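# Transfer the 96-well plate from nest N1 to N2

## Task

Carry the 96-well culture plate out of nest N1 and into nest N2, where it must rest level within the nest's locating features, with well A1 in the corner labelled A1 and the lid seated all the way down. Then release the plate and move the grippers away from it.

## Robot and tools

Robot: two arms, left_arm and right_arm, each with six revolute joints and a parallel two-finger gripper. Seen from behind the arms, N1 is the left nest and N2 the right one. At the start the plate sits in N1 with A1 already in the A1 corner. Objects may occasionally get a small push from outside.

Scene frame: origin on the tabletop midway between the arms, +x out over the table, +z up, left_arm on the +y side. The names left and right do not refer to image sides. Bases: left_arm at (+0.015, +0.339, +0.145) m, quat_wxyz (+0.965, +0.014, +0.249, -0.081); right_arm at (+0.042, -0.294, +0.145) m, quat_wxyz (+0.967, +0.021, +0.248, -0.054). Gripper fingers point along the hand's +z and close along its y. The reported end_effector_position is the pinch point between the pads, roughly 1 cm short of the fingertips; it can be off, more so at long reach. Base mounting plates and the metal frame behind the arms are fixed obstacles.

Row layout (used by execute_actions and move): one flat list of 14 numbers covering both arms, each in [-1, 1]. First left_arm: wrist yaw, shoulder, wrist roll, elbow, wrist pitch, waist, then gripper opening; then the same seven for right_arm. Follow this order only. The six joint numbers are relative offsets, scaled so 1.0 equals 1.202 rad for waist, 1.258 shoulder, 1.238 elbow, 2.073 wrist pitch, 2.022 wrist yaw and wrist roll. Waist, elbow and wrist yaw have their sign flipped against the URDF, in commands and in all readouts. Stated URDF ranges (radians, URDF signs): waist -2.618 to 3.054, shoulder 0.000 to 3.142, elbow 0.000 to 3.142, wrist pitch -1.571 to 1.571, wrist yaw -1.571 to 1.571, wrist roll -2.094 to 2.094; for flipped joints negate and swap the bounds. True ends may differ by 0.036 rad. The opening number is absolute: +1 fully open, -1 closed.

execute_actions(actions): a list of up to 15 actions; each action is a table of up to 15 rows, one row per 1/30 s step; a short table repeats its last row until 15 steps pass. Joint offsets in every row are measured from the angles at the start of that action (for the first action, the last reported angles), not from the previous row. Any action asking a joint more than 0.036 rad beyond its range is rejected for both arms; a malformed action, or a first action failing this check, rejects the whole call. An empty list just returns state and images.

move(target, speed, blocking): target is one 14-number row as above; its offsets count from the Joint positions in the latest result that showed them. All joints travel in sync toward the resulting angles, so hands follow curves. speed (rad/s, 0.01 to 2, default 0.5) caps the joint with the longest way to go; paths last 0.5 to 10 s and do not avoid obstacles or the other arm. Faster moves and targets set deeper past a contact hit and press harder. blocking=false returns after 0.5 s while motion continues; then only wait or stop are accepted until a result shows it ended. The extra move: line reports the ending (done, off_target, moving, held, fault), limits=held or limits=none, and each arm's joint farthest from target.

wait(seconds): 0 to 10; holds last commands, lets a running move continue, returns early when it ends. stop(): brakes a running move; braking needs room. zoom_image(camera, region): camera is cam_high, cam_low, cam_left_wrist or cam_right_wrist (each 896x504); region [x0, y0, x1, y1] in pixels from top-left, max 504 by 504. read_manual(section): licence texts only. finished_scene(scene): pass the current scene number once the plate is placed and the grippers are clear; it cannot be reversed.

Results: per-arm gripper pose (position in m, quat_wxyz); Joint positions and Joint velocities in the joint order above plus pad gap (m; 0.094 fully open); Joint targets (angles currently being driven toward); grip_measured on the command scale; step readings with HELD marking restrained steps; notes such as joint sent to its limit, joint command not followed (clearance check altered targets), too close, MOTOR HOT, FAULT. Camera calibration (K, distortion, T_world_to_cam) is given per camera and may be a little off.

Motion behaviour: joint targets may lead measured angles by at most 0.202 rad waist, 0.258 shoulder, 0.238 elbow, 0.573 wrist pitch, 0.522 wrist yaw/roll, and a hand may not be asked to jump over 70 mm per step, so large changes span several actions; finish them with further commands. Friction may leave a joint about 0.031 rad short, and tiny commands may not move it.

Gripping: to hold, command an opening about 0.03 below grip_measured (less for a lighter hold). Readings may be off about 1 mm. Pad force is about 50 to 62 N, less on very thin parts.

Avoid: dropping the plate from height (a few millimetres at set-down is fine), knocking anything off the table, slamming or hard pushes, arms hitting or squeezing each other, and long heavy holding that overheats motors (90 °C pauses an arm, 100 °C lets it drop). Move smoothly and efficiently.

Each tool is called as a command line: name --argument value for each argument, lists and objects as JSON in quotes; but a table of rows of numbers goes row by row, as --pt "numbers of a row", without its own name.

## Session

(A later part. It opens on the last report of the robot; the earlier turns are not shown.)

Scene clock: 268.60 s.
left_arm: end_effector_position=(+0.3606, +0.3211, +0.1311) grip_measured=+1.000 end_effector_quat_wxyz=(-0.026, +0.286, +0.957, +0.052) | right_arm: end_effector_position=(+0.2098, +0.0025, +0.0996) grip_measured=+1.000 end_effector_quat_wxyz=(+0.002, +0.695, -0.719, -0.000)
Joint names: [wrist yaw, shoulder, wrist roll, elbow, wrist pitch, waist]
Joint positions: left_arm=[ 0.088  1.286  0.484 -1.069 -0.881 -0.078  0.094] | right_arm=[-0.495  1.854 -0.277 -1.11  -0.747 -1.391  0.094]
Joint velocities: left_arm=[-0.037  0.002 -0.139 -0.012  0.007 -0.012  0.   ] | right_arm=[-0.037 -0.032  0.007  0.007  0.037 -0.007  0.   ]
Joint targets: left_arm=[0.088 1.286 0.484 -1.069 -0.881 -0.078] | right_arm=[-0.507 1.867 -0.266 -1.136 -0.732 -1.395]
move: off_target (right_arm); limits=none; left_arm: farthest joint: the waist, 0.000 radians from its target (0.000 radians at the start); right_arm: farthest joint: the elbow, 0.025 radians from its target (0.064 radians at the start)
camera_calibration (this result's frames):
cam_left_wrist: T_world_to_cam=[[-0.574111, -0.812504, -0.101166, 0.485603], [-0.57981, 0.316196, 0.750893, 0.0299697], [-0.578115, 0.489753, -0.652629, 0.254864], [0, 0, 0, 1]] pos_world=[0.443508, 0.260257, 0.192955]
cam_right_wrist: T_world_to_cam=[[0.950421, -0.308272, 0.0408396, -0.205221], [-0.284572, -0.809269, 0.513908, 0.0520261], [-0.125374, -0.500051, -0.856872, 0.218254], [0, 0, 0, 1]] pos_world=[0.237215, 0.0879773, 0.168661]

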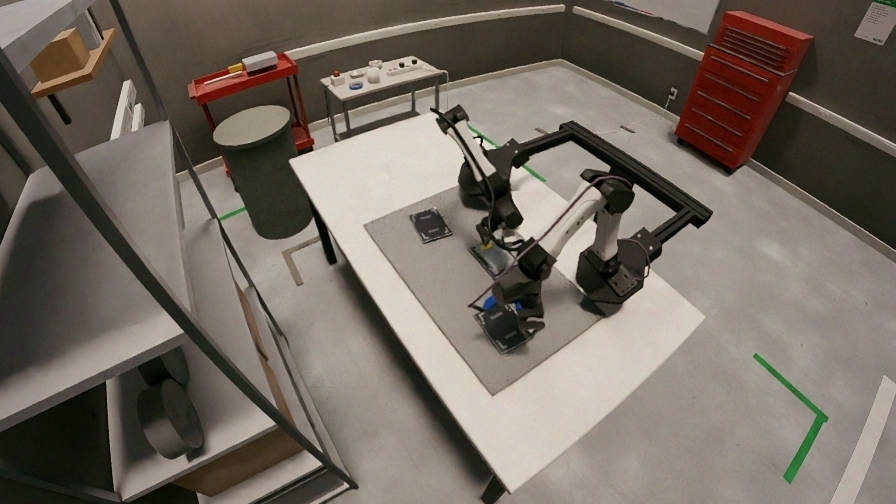

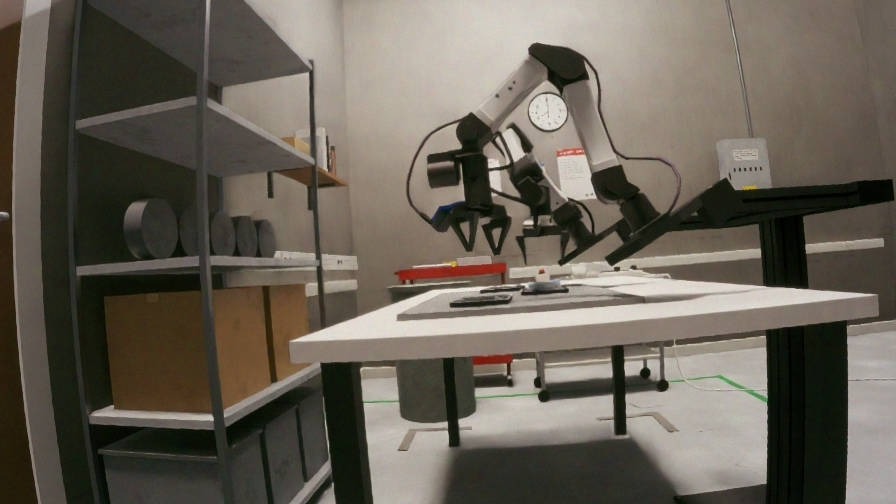

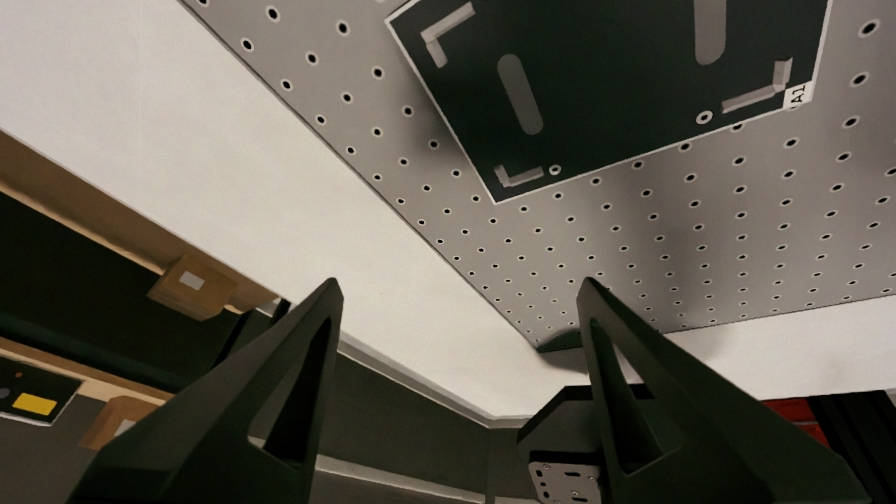

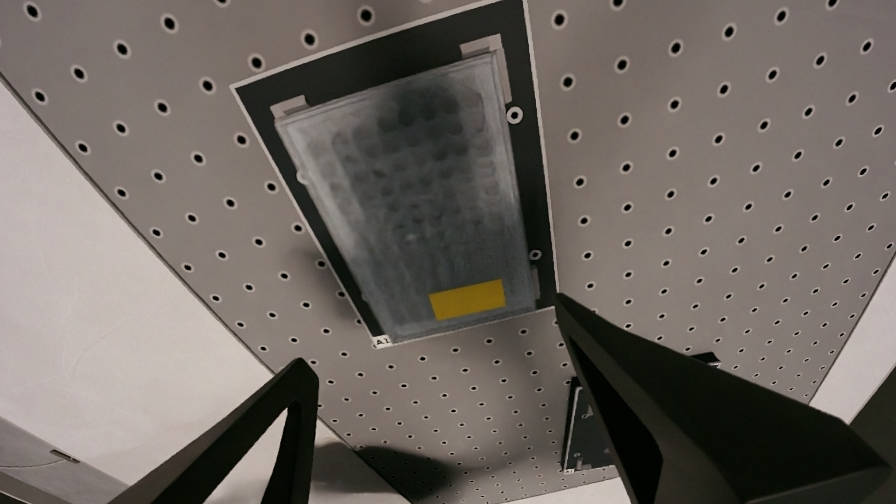

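move --target '[0,0,0,0,0,0,1,0.006,0.072,-0.02,0.06,0.07,0.058,1]' --speed 0.12

Scene clock: 281.37 s.
left_arm: end_effector_position=(+0.3606, +0.3211, +0.1311) grip_measured=+1.000 end_effector_quat_wxyz=(-0.026, +0.286, +0.957, +0.052) | right_arm: end_effector_position=(+0.2101, -0.0050, +0.0603) grip_measured=+1.000 end_effector_quat_wxyz=(+0.013, +0.685, -0.728, +0.008)
Joint names: [wrist yaw, shoulder, wrist roll, elbow, wrist pitch, waist]
Joint positions: left_arm=[ 0.088  1.286  0.484 -1.069 -0.881 -0.078  0.094] | right_arm=[-0.495  1.93  -0.306 -1.056 -0.616 -1.327  0.094]
Joint velocities: left_arm=[-0.081  0.002  0.022 -0.007  0.081 -0.002  0.   ] | right_arm=[-0.051 -0.012  0.007  0.007  0.007 -0.002  0.   ]
Joint targets: left_arm=[0.088 1.286 0.484 -1.069 -0.881 -0.078] | right_arm=[-0.484 1.945 -0.318 -1.036 -0.601 -1.321]
move: done; limits=none; left_arm: farthest joint: the waist, 0.000 radians from its target (0.000 radians at the start); right_arm: farthest joint: the elbow, 0.020 radians from its target (0.074 radians at the start)
camera_calibration (this result's frames):
cam_left_wrist: T_world_to_cam=[[-0.574111, -0.812504, -0.101166, 0.485603], [-0.57981, 0.316196, 0.750893, 0.0299697], [-0.578115, 0.489753, -0.652629, 0.254864], [0, 0, 0, 1]] pos_world=[0.443508, 0.260257, 0.192955]
cam_right_wrist: T_world_to_cam=[[0.941802, -0.333103, 0.0452956, -0.204784], [-0.303898, -0.786024, 0.538342, 0.0689306], [-0.14372, -0.520777, -0.841508, 0.18371], [0, 0, 0, 1]] pos_world=[0.240216, 0.0816389, 0.126761]

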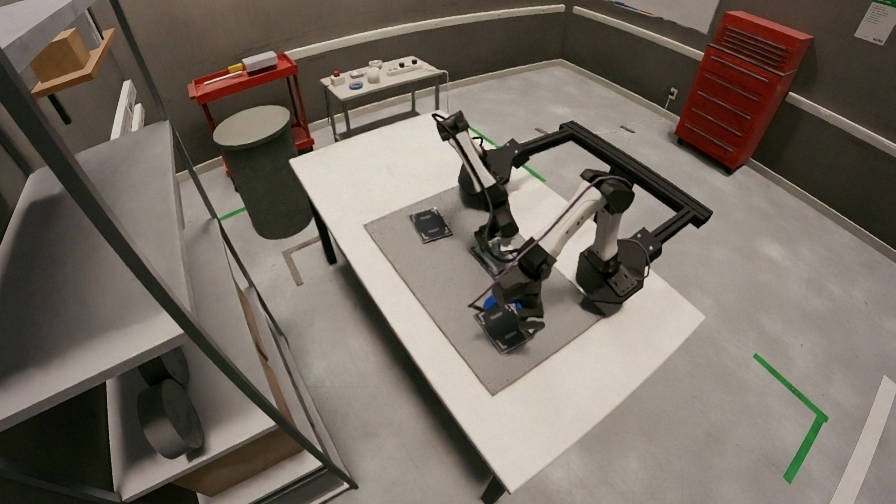

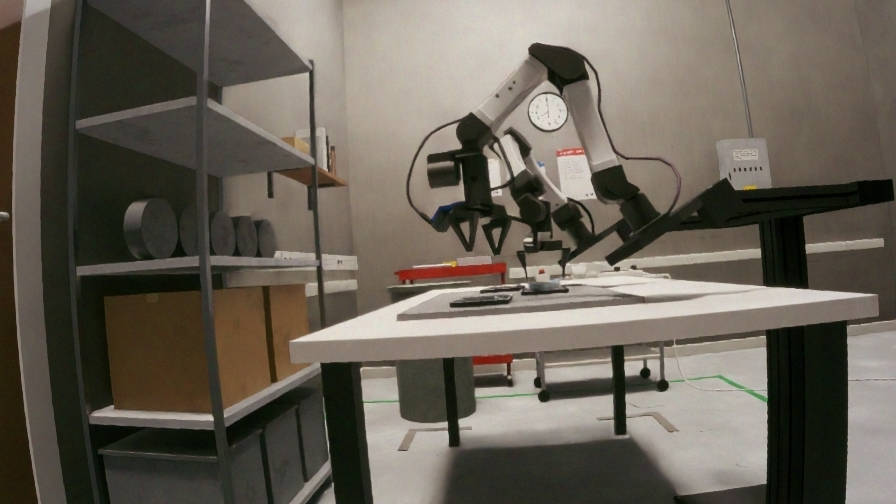

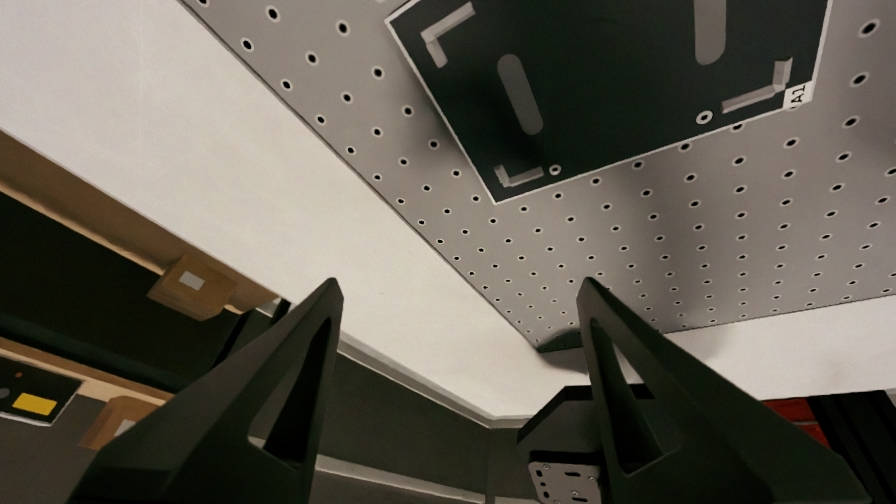

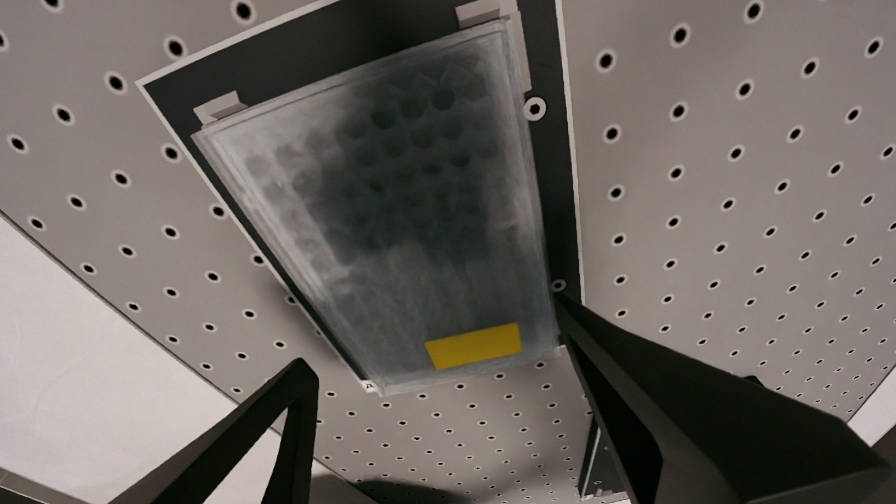

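move --target '[0,0,0,0,0,0,1,0,0.066,0,-0.103,-0.024,-0.02,1]' --speed 0.1

Scene clock: 294.33 s.
left_arm: end_effector_position=(+0.3606, +0.3211, +0.1311) grip_measured=+1.000 end_effector_quat_wxyz=(-0.026, +0.286, +0.957, +0.052) | right_arm: end_effector_position=(+0.2140, +0.0187, +0.0614) grip_measured=+1.000 end_effector_quat_wxyz=(+0.009, +0.689, -0.725, +0.006)
Joint names: [wrist yaw, shoulder, wrist roll, elbow, wrist pitch, waist]
Joint positions: left_arm=[ 0.088  1.286  0.484 -1.069 -0.881 -0.078  0.094] | right_arm=[-0.495  1.995 -0.306 -1.159 -0.65  -1.342  0.094]
Joint velocities: left_arm=[ 0.051  0.002 -0.007  0.002  0.007  0.012  0.   ] | right_arm=[ 0.051  0.012  0.037 -0.007 -0.007 -0.007  0.   ]
Joint targets: left_arm=[0.088 1.286 0.484 -1.069 -0.881 -0.078] | right_arm=[-0.495 2.012 -0.306 -1.183 -0.666 -1.351]
move: off_target (right_arm); limits=none; left_arm: farthest joint: the waist, 0.000 radians from its target (0.000 radians at the start); right_arm: farthest joint: the elbow, 0.024 radians from its target (0.128 radians at the start)
camera_calibration (this result's frames):
cam_left_wrist: T_world_to_cam=[[-0.574111, -0.812504, -0.101166, 0.485603], [-0.57981, 0.316196, 0.750893, 0.0299697], [-0.578115, 0.489753, -0.652629, 0.254864], [0, 0, 0, 1]] pos_world=[0.443508, 0.260257, 0.192955]
cam_right_wrist: T_world_to_cam=[[0.945279, -0.323271, 0.0440876, -0.201473], [-0.296469, -0.794663, 0.529732, 0.087295], [-0.136212, -0.513815, -0.847018, 0.196178], [0, 0, 0, 1]] pos_world=[0.24305, 0.105039, 0.128806]

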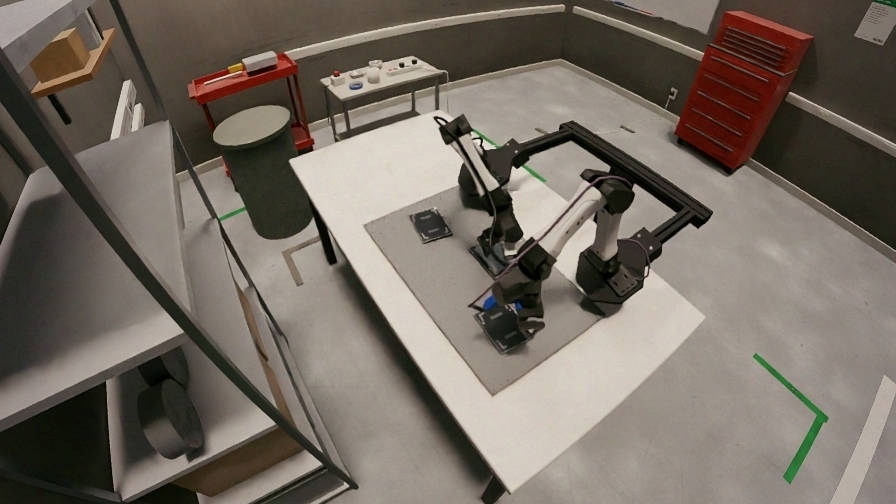

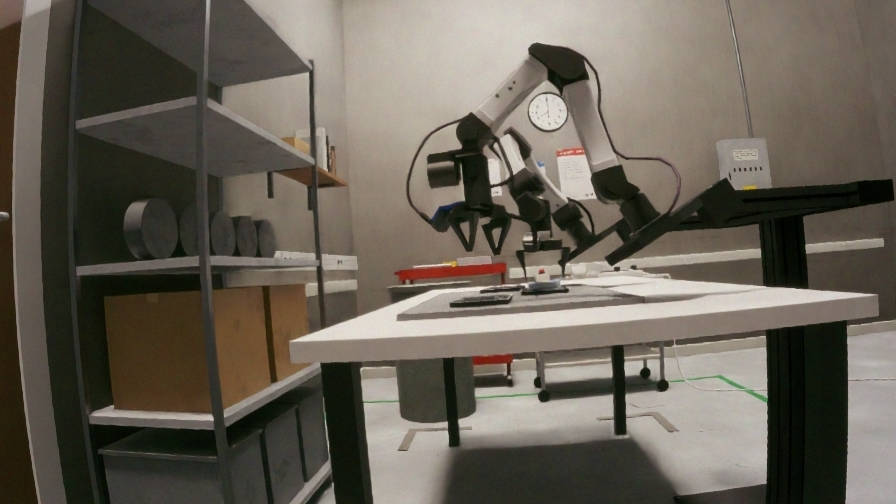

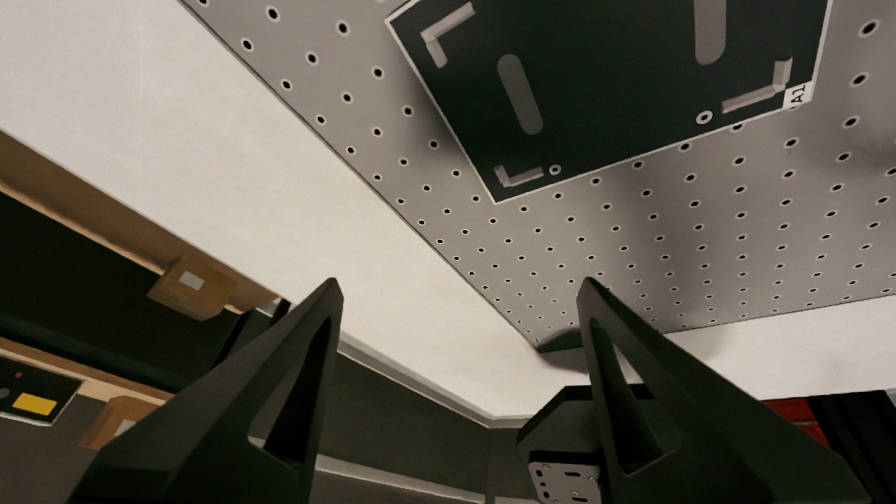

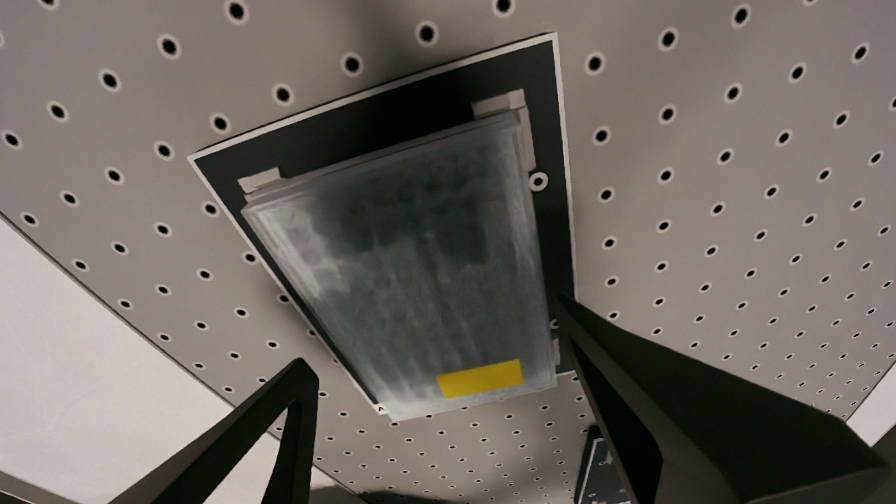

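move --target '[0,0,0,0,0,0,1,0,0.036,-0.008,0.02,0.027,0.024,1]' --speed 0.08

Scene clock: 305.07 s.
left_arm: end_effector_position=(+0.3606, +0.3211, +0.1311) grip_measured=+1.000 end_effector_quat_wxyz=(-0.026, +0.286, +0.957, +0.052) | right_arm: end_effector_position=(+0.2175, +0.0200, +0.0491) grip_measured=+1.000 end_effector_quat_wxyz=(+0.009, +0.681, -0.732, +0.007)
Joint names: [wrist yaw, shoulder, wrist roll, elbow, wrist pitch, waist]
Joint positions: left_arm=[ 0.088  1.286  0.484 -1.069 -0.881 -0.078  0.094] | right_arm=[-0.495  2.025 -0.311 -1.159 -0.609 -1.319  0.094]
Joint velocities: left_arm=[-0.022  0.037 -0.037  0.002  0.037 -0.017  0.   ] | right_arm=[ 0.022  0.022  0.022 -0.002  0.037  0.007  0.   ]
Joint targets: left_arm=[0.088 1.286 0.484 -1.069 -0.881 -0.078] | right_arm=[-0.495 2.041 -0.323 -1.135 -0.594 -1.313]
move: off_target (right_arm); limits=none; left_arm: farthest joint: the waist, 0.000 radians from its target (0.000 radians at the start); right_arm: farthest joint: the elbow, 0.025 radians from its target (0.025 radians at the start)
camera_calibration (this result's frames):
cam_left_wrist: T_world_to_cam=[[-0.574111, -0.812504, -0.101166, 0.485603], [-0.57981, 0.316196, 0.750893, 0.0299697], [-0.578115, 0.489753, -0.652629, 0.254864], [0, 0, 0, 1]] pos_world=[0.443508, 0.260257, 0.192955]
cam_right_wrist: T_world_to_cam=[[0.938232, -0.342855, 0.0465909, -0.201972], [-0.314098, -0.787473, 0.53031, 0.0994878], [-0.145131, -0.512188, -0.846523, 0.188704], [0, 0, 0, 1]] pos_world=[0.248132, 0.105749, 0.116393]

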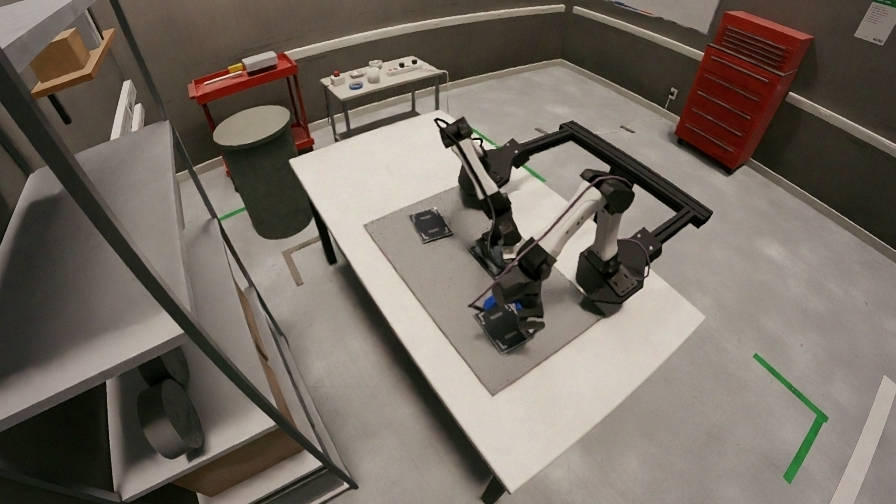

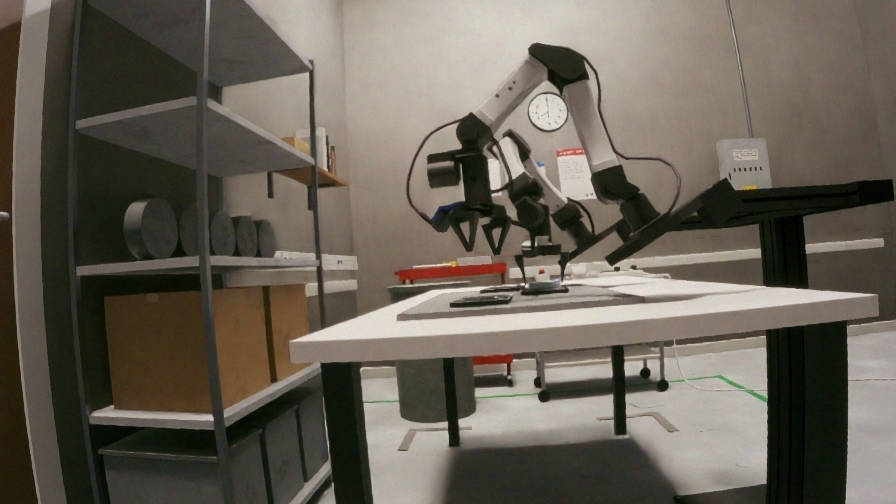

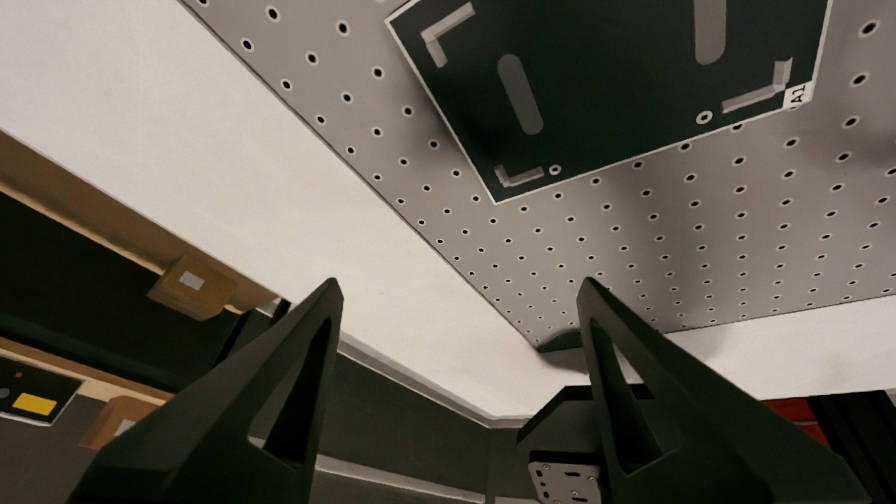

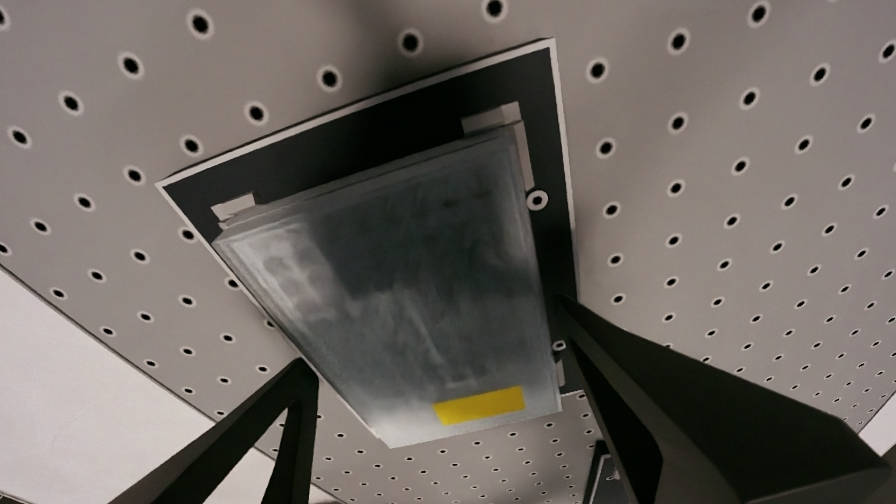

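move --target '[0,0,0,0,0,0,1,0,0.034,0,0.028,0.026,0.014,1]' --speed 0.06

zoom_image --camera "cam_low" --region '[480,230,620,310]'

Scene clock: 311.07 s.
left_arm: end_effector_position=(+0.3606, +0.3211, +0.1311) grip_measured=+1.000 end_effector_quat_wxyz=(-0.026, +0.286, +0.957, +0.052) | right_arm: end_effector_position=(+0.2145, +0.0183, +0.0372) grip_measured=+1.000 end_effector_quat_wxyz=(+0.012, +0.678, -0.735, +0.009)
Joint names: [wrist yaw, shoulder, wrist roll, elbow, wrist pitch, waist]
Joint positions: left_arm=[ 0.088  1.286  0.484 -1.069 -0.881 -0.078  0.094] | right_arm=[-0.495  2.052 -0.311 -1.145 -0.569 -1.308  0.094]
Joint velocities: left_arm=[-0.037  0.002  0.022  0.007  0.007 -0.002  0.   ] | right_arm=[ 0.051  0.002 -0.007  0.012 -0.037 -0.017  0.   ]
Joint targets: left_arm=[0.088 1.286 0.484 -1.069 -0.881 -0.078] | right_arm=[-0.495 2.068 -0.311 -1.125 -0.555 -1.302]
move: off_target (right_arm); limits=none; left_arm: farthest joint: the waist, 0.000 radians from its target (0.000 radians at the start); right_arm: farthest joint: the elbow, 0.021 radians from its target (0.035 radians at the start)
camera_calibration (this result's frames):
cam_left_wrist: T_world_to_cam=[[-0.574111, -0.812504, -0.101166, 0.485603], [-0.57981, 0.316196, 0.750893, 0.0299697], [-0.578115, 0.489753, -0.652629, 0.254864], [0, 0, 0, 1]] pos_world=[0.443508, 0.260257, 0.192955]
cam_right_wrist: T_world_to_cam=[[0.935549, -0.349981, 0.047551, -0.198531], [-0.319541, -0.78134, 0.536099, 0.104419], [-0.150471, -0.516741, -0.842815, 0.178499], [0, 0, 0, 1]] pos_world=[0.24596, 0.104342, 0.103903]

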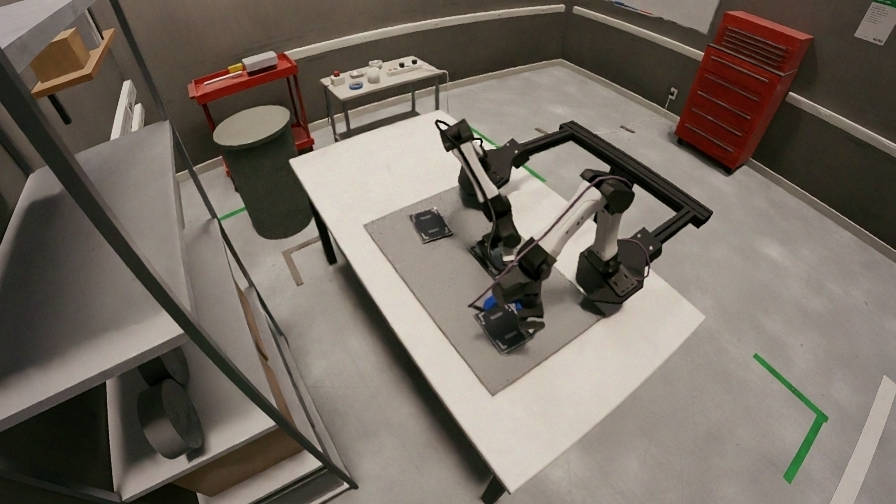

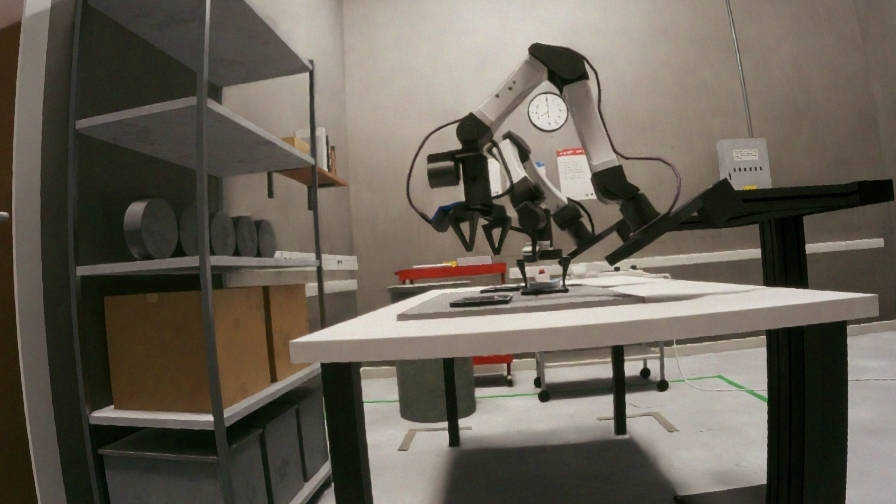

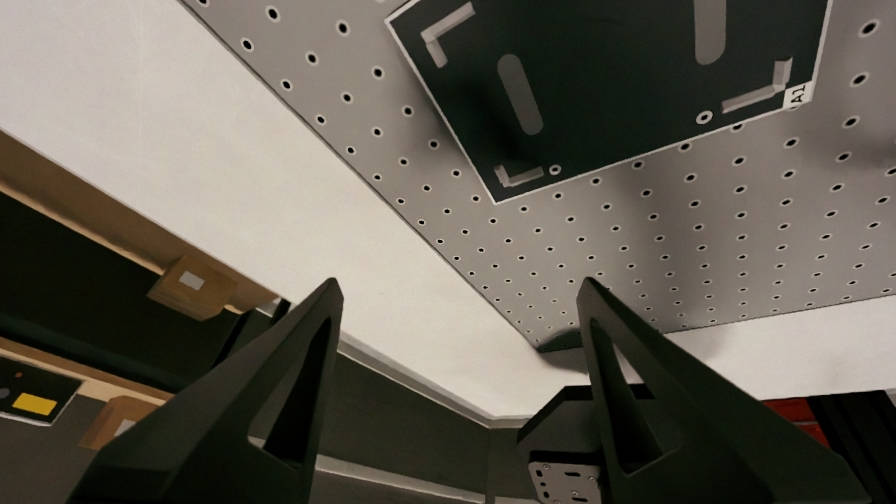

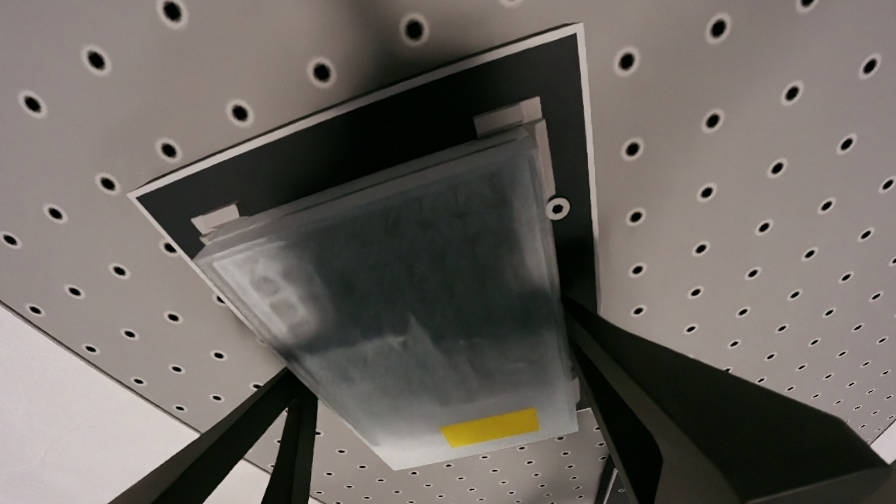

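Region (480, 230, 620, 310) of cam_low's 896x504 image, scaled by 3.600, with more detail than that image has; it fills the top 288 rows of this view, and the rest is white.

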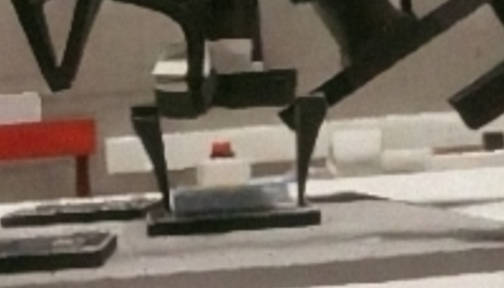

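execute_actions --actions '[[[0,0,0,0,0,0,1,0,0,-0.018,0,0,0,1]],[[0,0,0,0,0,0,1,0,0,0,0,0,0,0.9]],[[0,0,0,0,0,0,1,0,0,0,0,0,0,0.84]],[[0,0,0,0,0,0,1,0,0,0,0,0,0,0.79]],[[0,0,0,0,0,0,1,0,0,0,0,0,0,0.76]],[[0,0,0,0,0,0,1,0,0,0,0,0,0,0.76]]]'

Scene clock: 320.97 s.
left_arm: end_effector_position=(+0.3606, +0.3211, +0.1311) grip_measured=+1.000 end_effector_quat_wxyz=(-0.026, +0.286, +0.957, +0.052) | right_arm: end_effector_position=(+0.2177, +0.0179, +0.0371) grip_measured=+0.800 end_effector_quat_wxyz=(+0.007, +0.686, -0.727, +0.016)
Joint names: [wrist yaw, shoulder, wrist roll, elbow, wrist pitch, waist]
Joint positions: left_arm=[ 0.088  1.286  0.484 -1.069 -0.881 -0.078  0.094] | right_arm=[-0.511  2.052 -0.335 -1.145 -0.566 -1.308  0.085]
Joint velocities: left_arm=[ 0.007 -0.007 -0.037  0.017  0.037  0.017  0.   ] | right_arm=[-0.022  0.002 -0.022 -0.002  0.022  0.002  0.001]
Joint targets: left_arm=[0.088 1.286 0.484 -1.069 -0.881 -0.078] | right_arm=[-0.511 2.052 -0.335 -1.145 -0.566 -1.308]
Step readings (joint positions; steps 1 to 15: 1st action; 16 to 30: 2nd action; 31 to 45: 3rd action; 46 to 60: 4th action; 61 to 75: 5th action; 76 to 90: 6th action):
0: left_arm=[0.088 1.286 0.484 -1.069 -0.881 -0.078] | right_arm=[-0.495 2.052 -0.311 -1.145 -0.569 -1.308]
1: left_arm=[0.088 1.286 0.484 -1.069 -0.881 -0.078] | right_arm=[-0.495 2.052 -0.314 -1.145 -0.569 -1.308]
2: left_arm=[0.088 1.286 0.484 -1.069 -0.881 -0.078] | right_arm=[-0.495 2.052 -0.319 -1.145 -0.569 -1.308]
4: left_arm=[0.088 1.286 0.484 -1.069 -0.881 -0.078] | right_arm=[-0.495 2.052 -0.325 -1.145 -0.569 -1.308]
8: left_arm=[0.088 1.286 0.484 -1.069 -0.881 -0.078] | right_arm=[-0.495 2.052 -0.332 -1.145 -0.569 -1.308]
15: left_arm=[0.088 1.286 0.484 -1.069 -0.881 -0.078] | right_arm=[-0.495 2.052 -0.335 -1.145 -0.569 -1.308]
16: left_arm=[0.088 1.286 0.484 -1.069 -0.881 -0.078] | right_arm=[-0.497 2.052 -0.335 -1.145 -0.569 -1.308]
17: left_arm=[0.088 1.286 0.484 -1.069 -0.881 -0.078] | right_arm=[-0.500 2.052 -0.335 -1.145 -0.568 -1.308]
19: left_arm=[0.088 1.286 0.484 -1.069 -0.881 -0.078] | right_arm=[-0.503 2.052 -0.335 -1.145 -0.567 -1.308]
23: left_arm=[0.088 1.286 0.484 -1.069 -0.881 -0.078] | right_arm=[-0.503 2.052 -0.335 -1.145 -0.567 -1.308]
30: left_arm=[0.088 1.286 0.484 -1.069 -0.881 -0.078] | right_arm=[-0.503 2.052 -0.335 -1.145 -0.567 -1.308]
31: left_arm=[0.088 1.286 0.484 -1.069 -0.881 -0.078] | right_arm=[-0.506 2.052 -0.335 -1.145 -0.566 -1.308]
32: left_arm=[0.088 1.286 0.484 -1.069 -0.881 -0.078] | right_arm=[-0.508 2.052 -0.335 -1.145 -0.566 -1.308]
34: left_arm=[0.088 1.286 0.484 -1.069 -0.881 -0.078] | right_arm=[-0.510 2.052 -0.335 -1.145 -0.566 -1.308]
38: left_arm=[0.088 1.286 0.484 -1.069 -0.881 -0.078] | right_arm=[-0.510 2.052 -0.335 -1.145 -0.566 -1.308]
45: left_arm=[0.088 1.286 0.484 -1.069 -0.881 -0.078] | right_arm=[-0.510 2.052 -0.335 -1.145 -0.566 -1.308]
46: left_arm=[0.088 1.286 0.484 -1.069 -0.881 -0.078] | right_arm=[-0.511 2.052 -0.335 -1.145 -0.566 -1.308]
47: left_arm=[0.088 1.286 0.484 -1.069 -0.881 -0.078] | right_arm=[-0.511 2.052 -0.335 -1.145 -0.566 -1.308]
49: left_arm=[0.088 1.286 0.484 -1.069 -0.881 -0.078] | right_arm=[-0.511 2.052 -0.335 -1.145 -0.566 -1.308]
53: left_arm=[0.088 1.286 0.484 -1.069 -0.881 -0.078] | right_arm=[-0.511 2.052 -0.335 -1.145 -0.566 -1.308]
60: left_arm=[0.088 1.286 0.484 -1.069 -0.881 -0.078] | right_arm=[-0.511 2.052 -0.335 -1.145 -0.566 -1.308]
61: left_arm=[0.088 1.286 0.484 -1.069 -0.881 -0.078] | right_arm=[-0.511 2.052 -0.335 -1.145 -0.566 -1.308]
62: left_arm=[0.088 1.286 0.484 -1.069 -0.881 -0.078] | right_arm=[-0.511 2.052 -0.335 -1.145 -0.566 -1.308]
64: left_arm=[0.088 1.286 0.484 -1.069 -0.881 -0.078] | right_arm=[-0.511 2.052 -0.335 -1.145 -0.566 -1.308]
68: left_arm=[0.088 1.286 0.484 -1.069 -0.881 -0.078] | right_arm=[-0.511 2.052 -0.335 -1.145 -0.566 -1.308]
75: left_arm=[0.088 1.286 0.484 -1.069 -0.881 -0.078] | right_arm=[-0.511 2.052 -0.335 -1.145 -0.566 -1.308]
76: left_arm=[0.088 1.286 0.484 -1.069 -0.881 -0.078] | right_arm=[-0.511 2.052 -0.335 -1.145 -0.566 -1.308]
77: left_arm=[0.088 1.286 0.484 -1.069 -0.881 -0.078] | right_arm=[-0.511 2.052 -0.335 -1.145 -0.566 -1.308]
79: left_arm=[0.088 1.286 0.484 -1.069 -0.881 -0.078] | right_arm=[-0.511 2.052 -0.335 -1.145 -0.566 -1.308]
83: left_arm=[0.088 1.286 0.484 -1.069 -0.881 -0.078] | right_arm=[-0.511 2.052 -0.335 -1.145 -0.566 -1.308]
90: Joint positions above
camera_calibration (this result's frames):
cam_left_wrist: T_world_to_cam=[[-0.574111, -0.812504, -0.101166, 0.485603], [-0.57981, 0.316196, 0.750893, 0.0299697], [-0.578115, 0.489753, -0.652629, 0.254864], [0, 0, 0, 1]] pos_world=[0.443508, 0.260257, 0.192955]
cam_right_wrist: T_world_to_cam=[[0.942133, -0.329095, 0.0638873, -0.204092], [-0.310863, -0.786279, 0.533975, 0.103412], [-0.125495, -0.522936, -0.843083, 0.173335], [0, 0, 0, 1]] pos_world=[0.246181, 0.104788, 0.103956]

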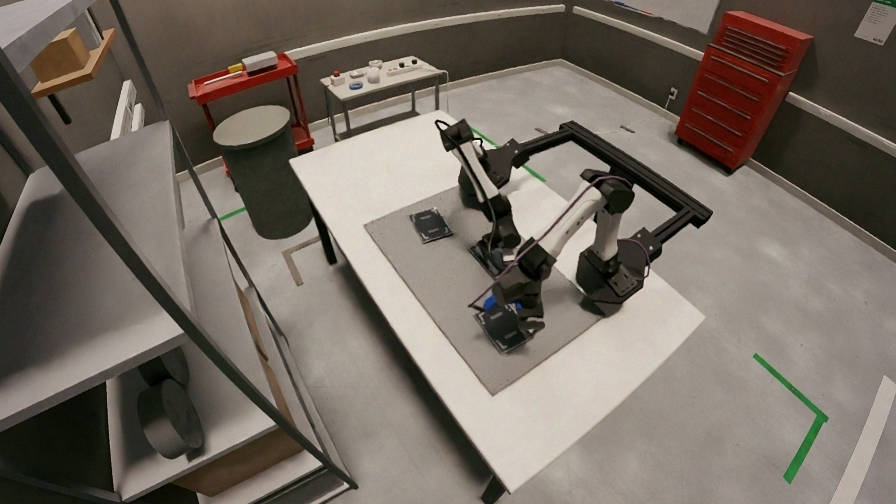

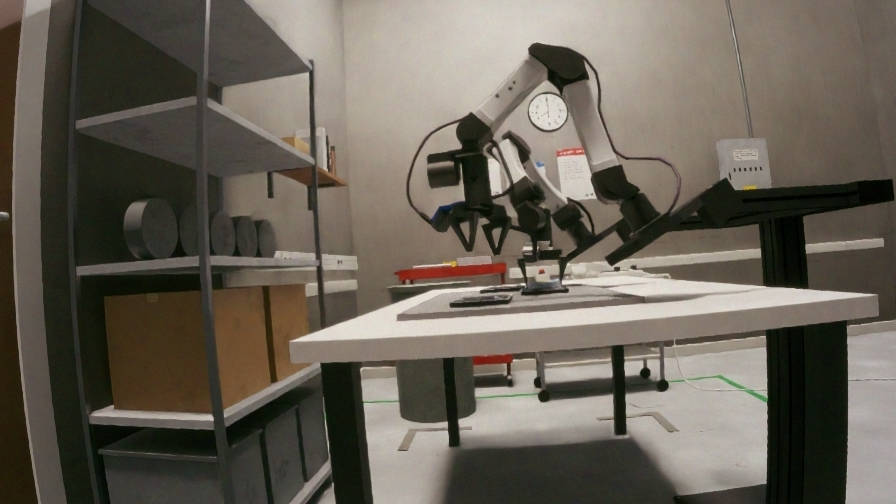

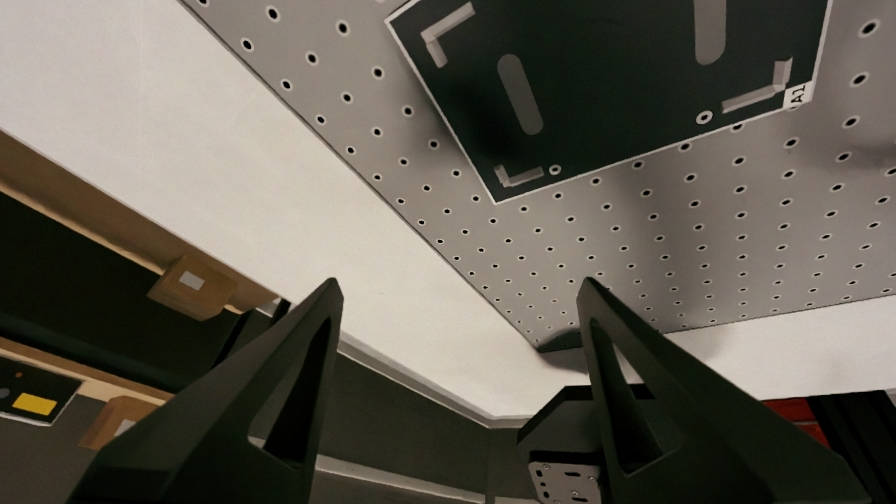

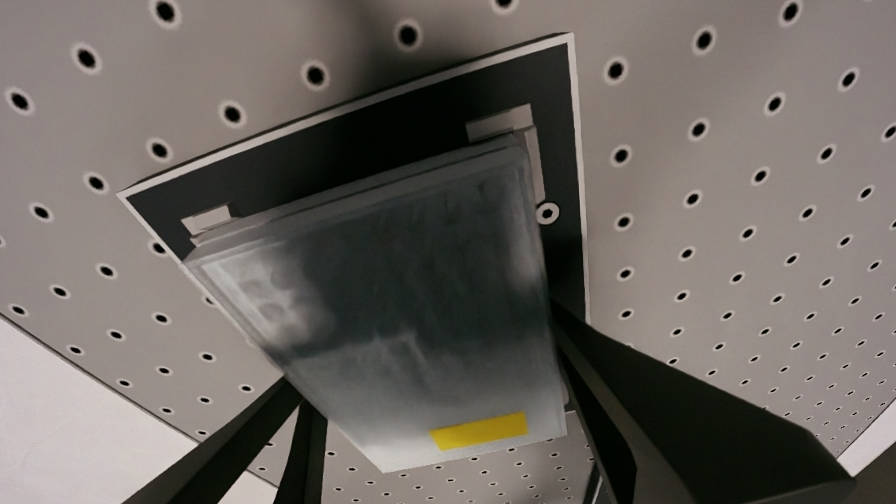

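move --target '[0,0,0,0,0,0,1,-0.003,-0.105,0.03,-0.03,-0.072,-0.063,0.76]' --speed 0.1

Scene clock: 326.47 s.
left_arm: end_effector_position=(+0.3606, +0.3211, +0.1311) grip_measured=+1.000 end_effector_quat_wxyz=(-0.026, +0.286, +0.957, +0.052) | right_arm: end_effector_position=(+0.2148, +0.0177, +0.0815) grip_measured=+0.800 end_effector_quat_wxyz=(-0.002, +0.691, -0.723, +0.009)
Joint names: [wrist yaw, shoulder, wrist roll, elbow, wrist pitch, waist]
Joint positions: left_arm=[ 0.088  1.286  0.484 -1.069 -0.881 -0.078  0.094] | right_arm=[-0.513  1.943 -0.286 -1.159 -0.699 -1.374  0.085]
Joint velocities: left_arm=[ 0.037 -0.012 -0.037  0.002 -0.022 -0.007  0.   ] | right_arm=[ 0.007 -0.002 -0.007  0.012 -0.066 -0.002  0.001]
Joint targets: left_arm=[0.088 1.286 0.484 -1.069 -0.881 -0.078] | right_arm=[-0.517 1.920 -0.274 -1.182 -0.715 -1.384]
move: off_target (right_arm); limits=none; left_arm: farthest joint: the waist, 0.000 radians from its target (0.000 radians at the start); right_arm: farthest joint: the elbow, 0.024 radians from its target (0.037 radians at the start)
camera_calibration (this result's frames):
cam_left_wrist: T_world_to_cam=[[-0.574111, -0.812504, -0.101166, 0.485603], [-0.57981, 0.316196, 0.750893, 0.0299697], [-0.578115, 0.489753, -0.652629, 0.254864], [0, 0, 0, 1]] pos_world=[0.443508, 0.260257, 0.192955]
cam_right_wrist: T_world_to_cam=[[0.946211, -0.317969, 0.0598324, -0.20496], [-0.302246, -0.802674, 0.514161, 0.0787235], [-0.115461, -0.504589, -0.855604, 0.208805], [0, 0, 0, 1]] pos_world=[0.241838, 0.103379, 0.150441]

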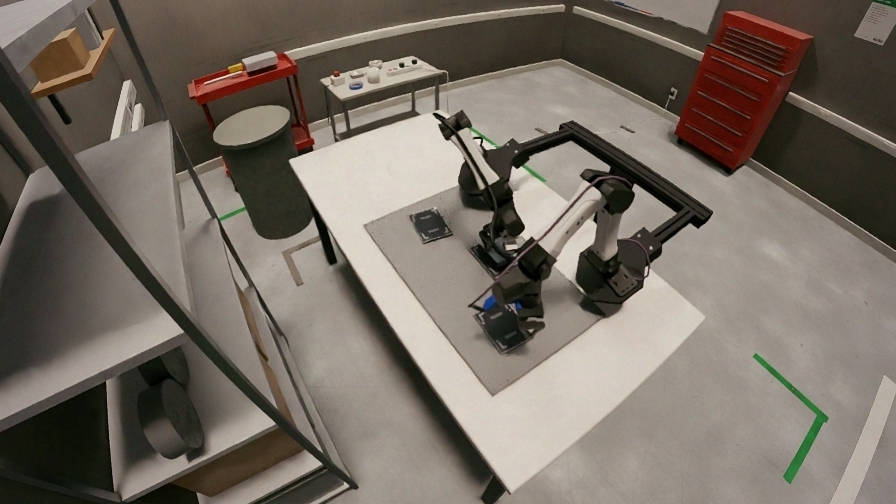

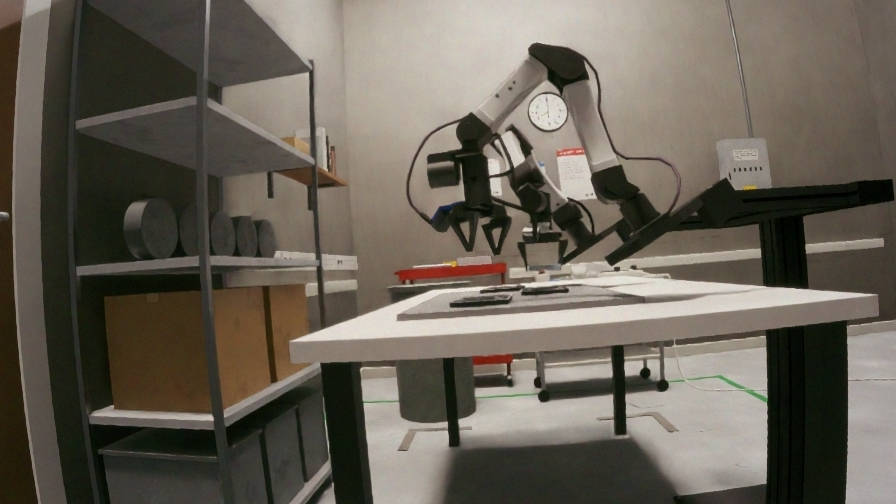

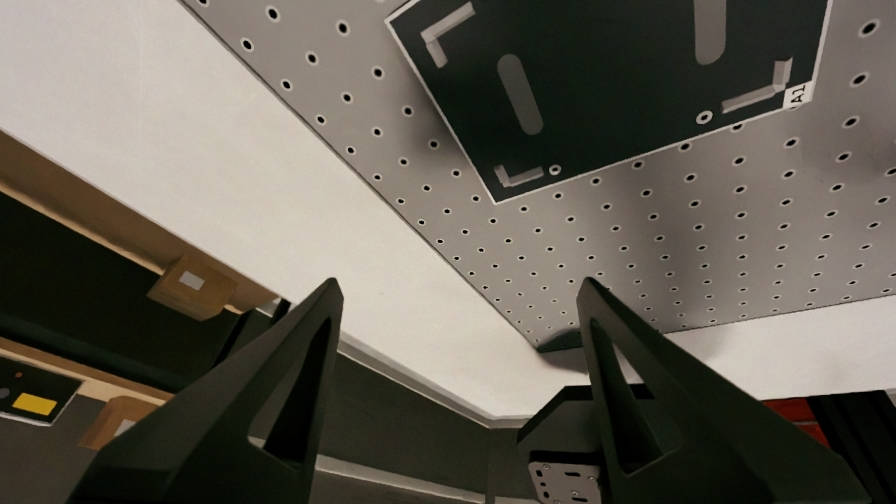

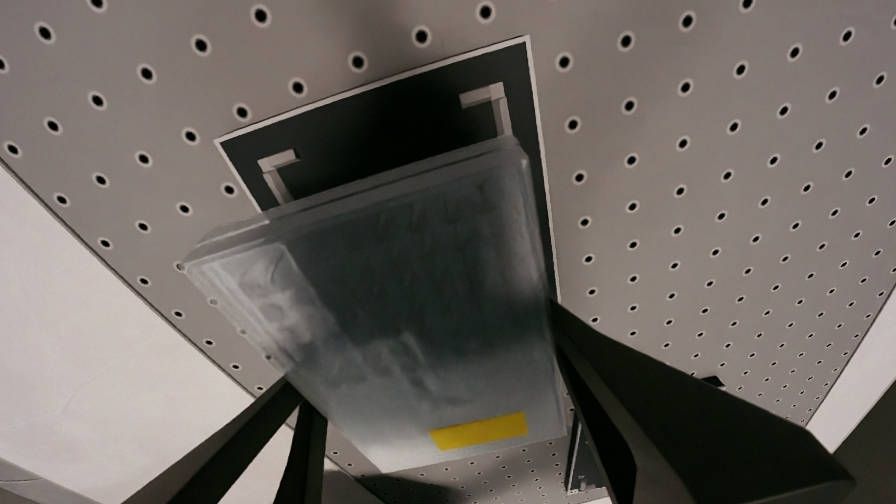

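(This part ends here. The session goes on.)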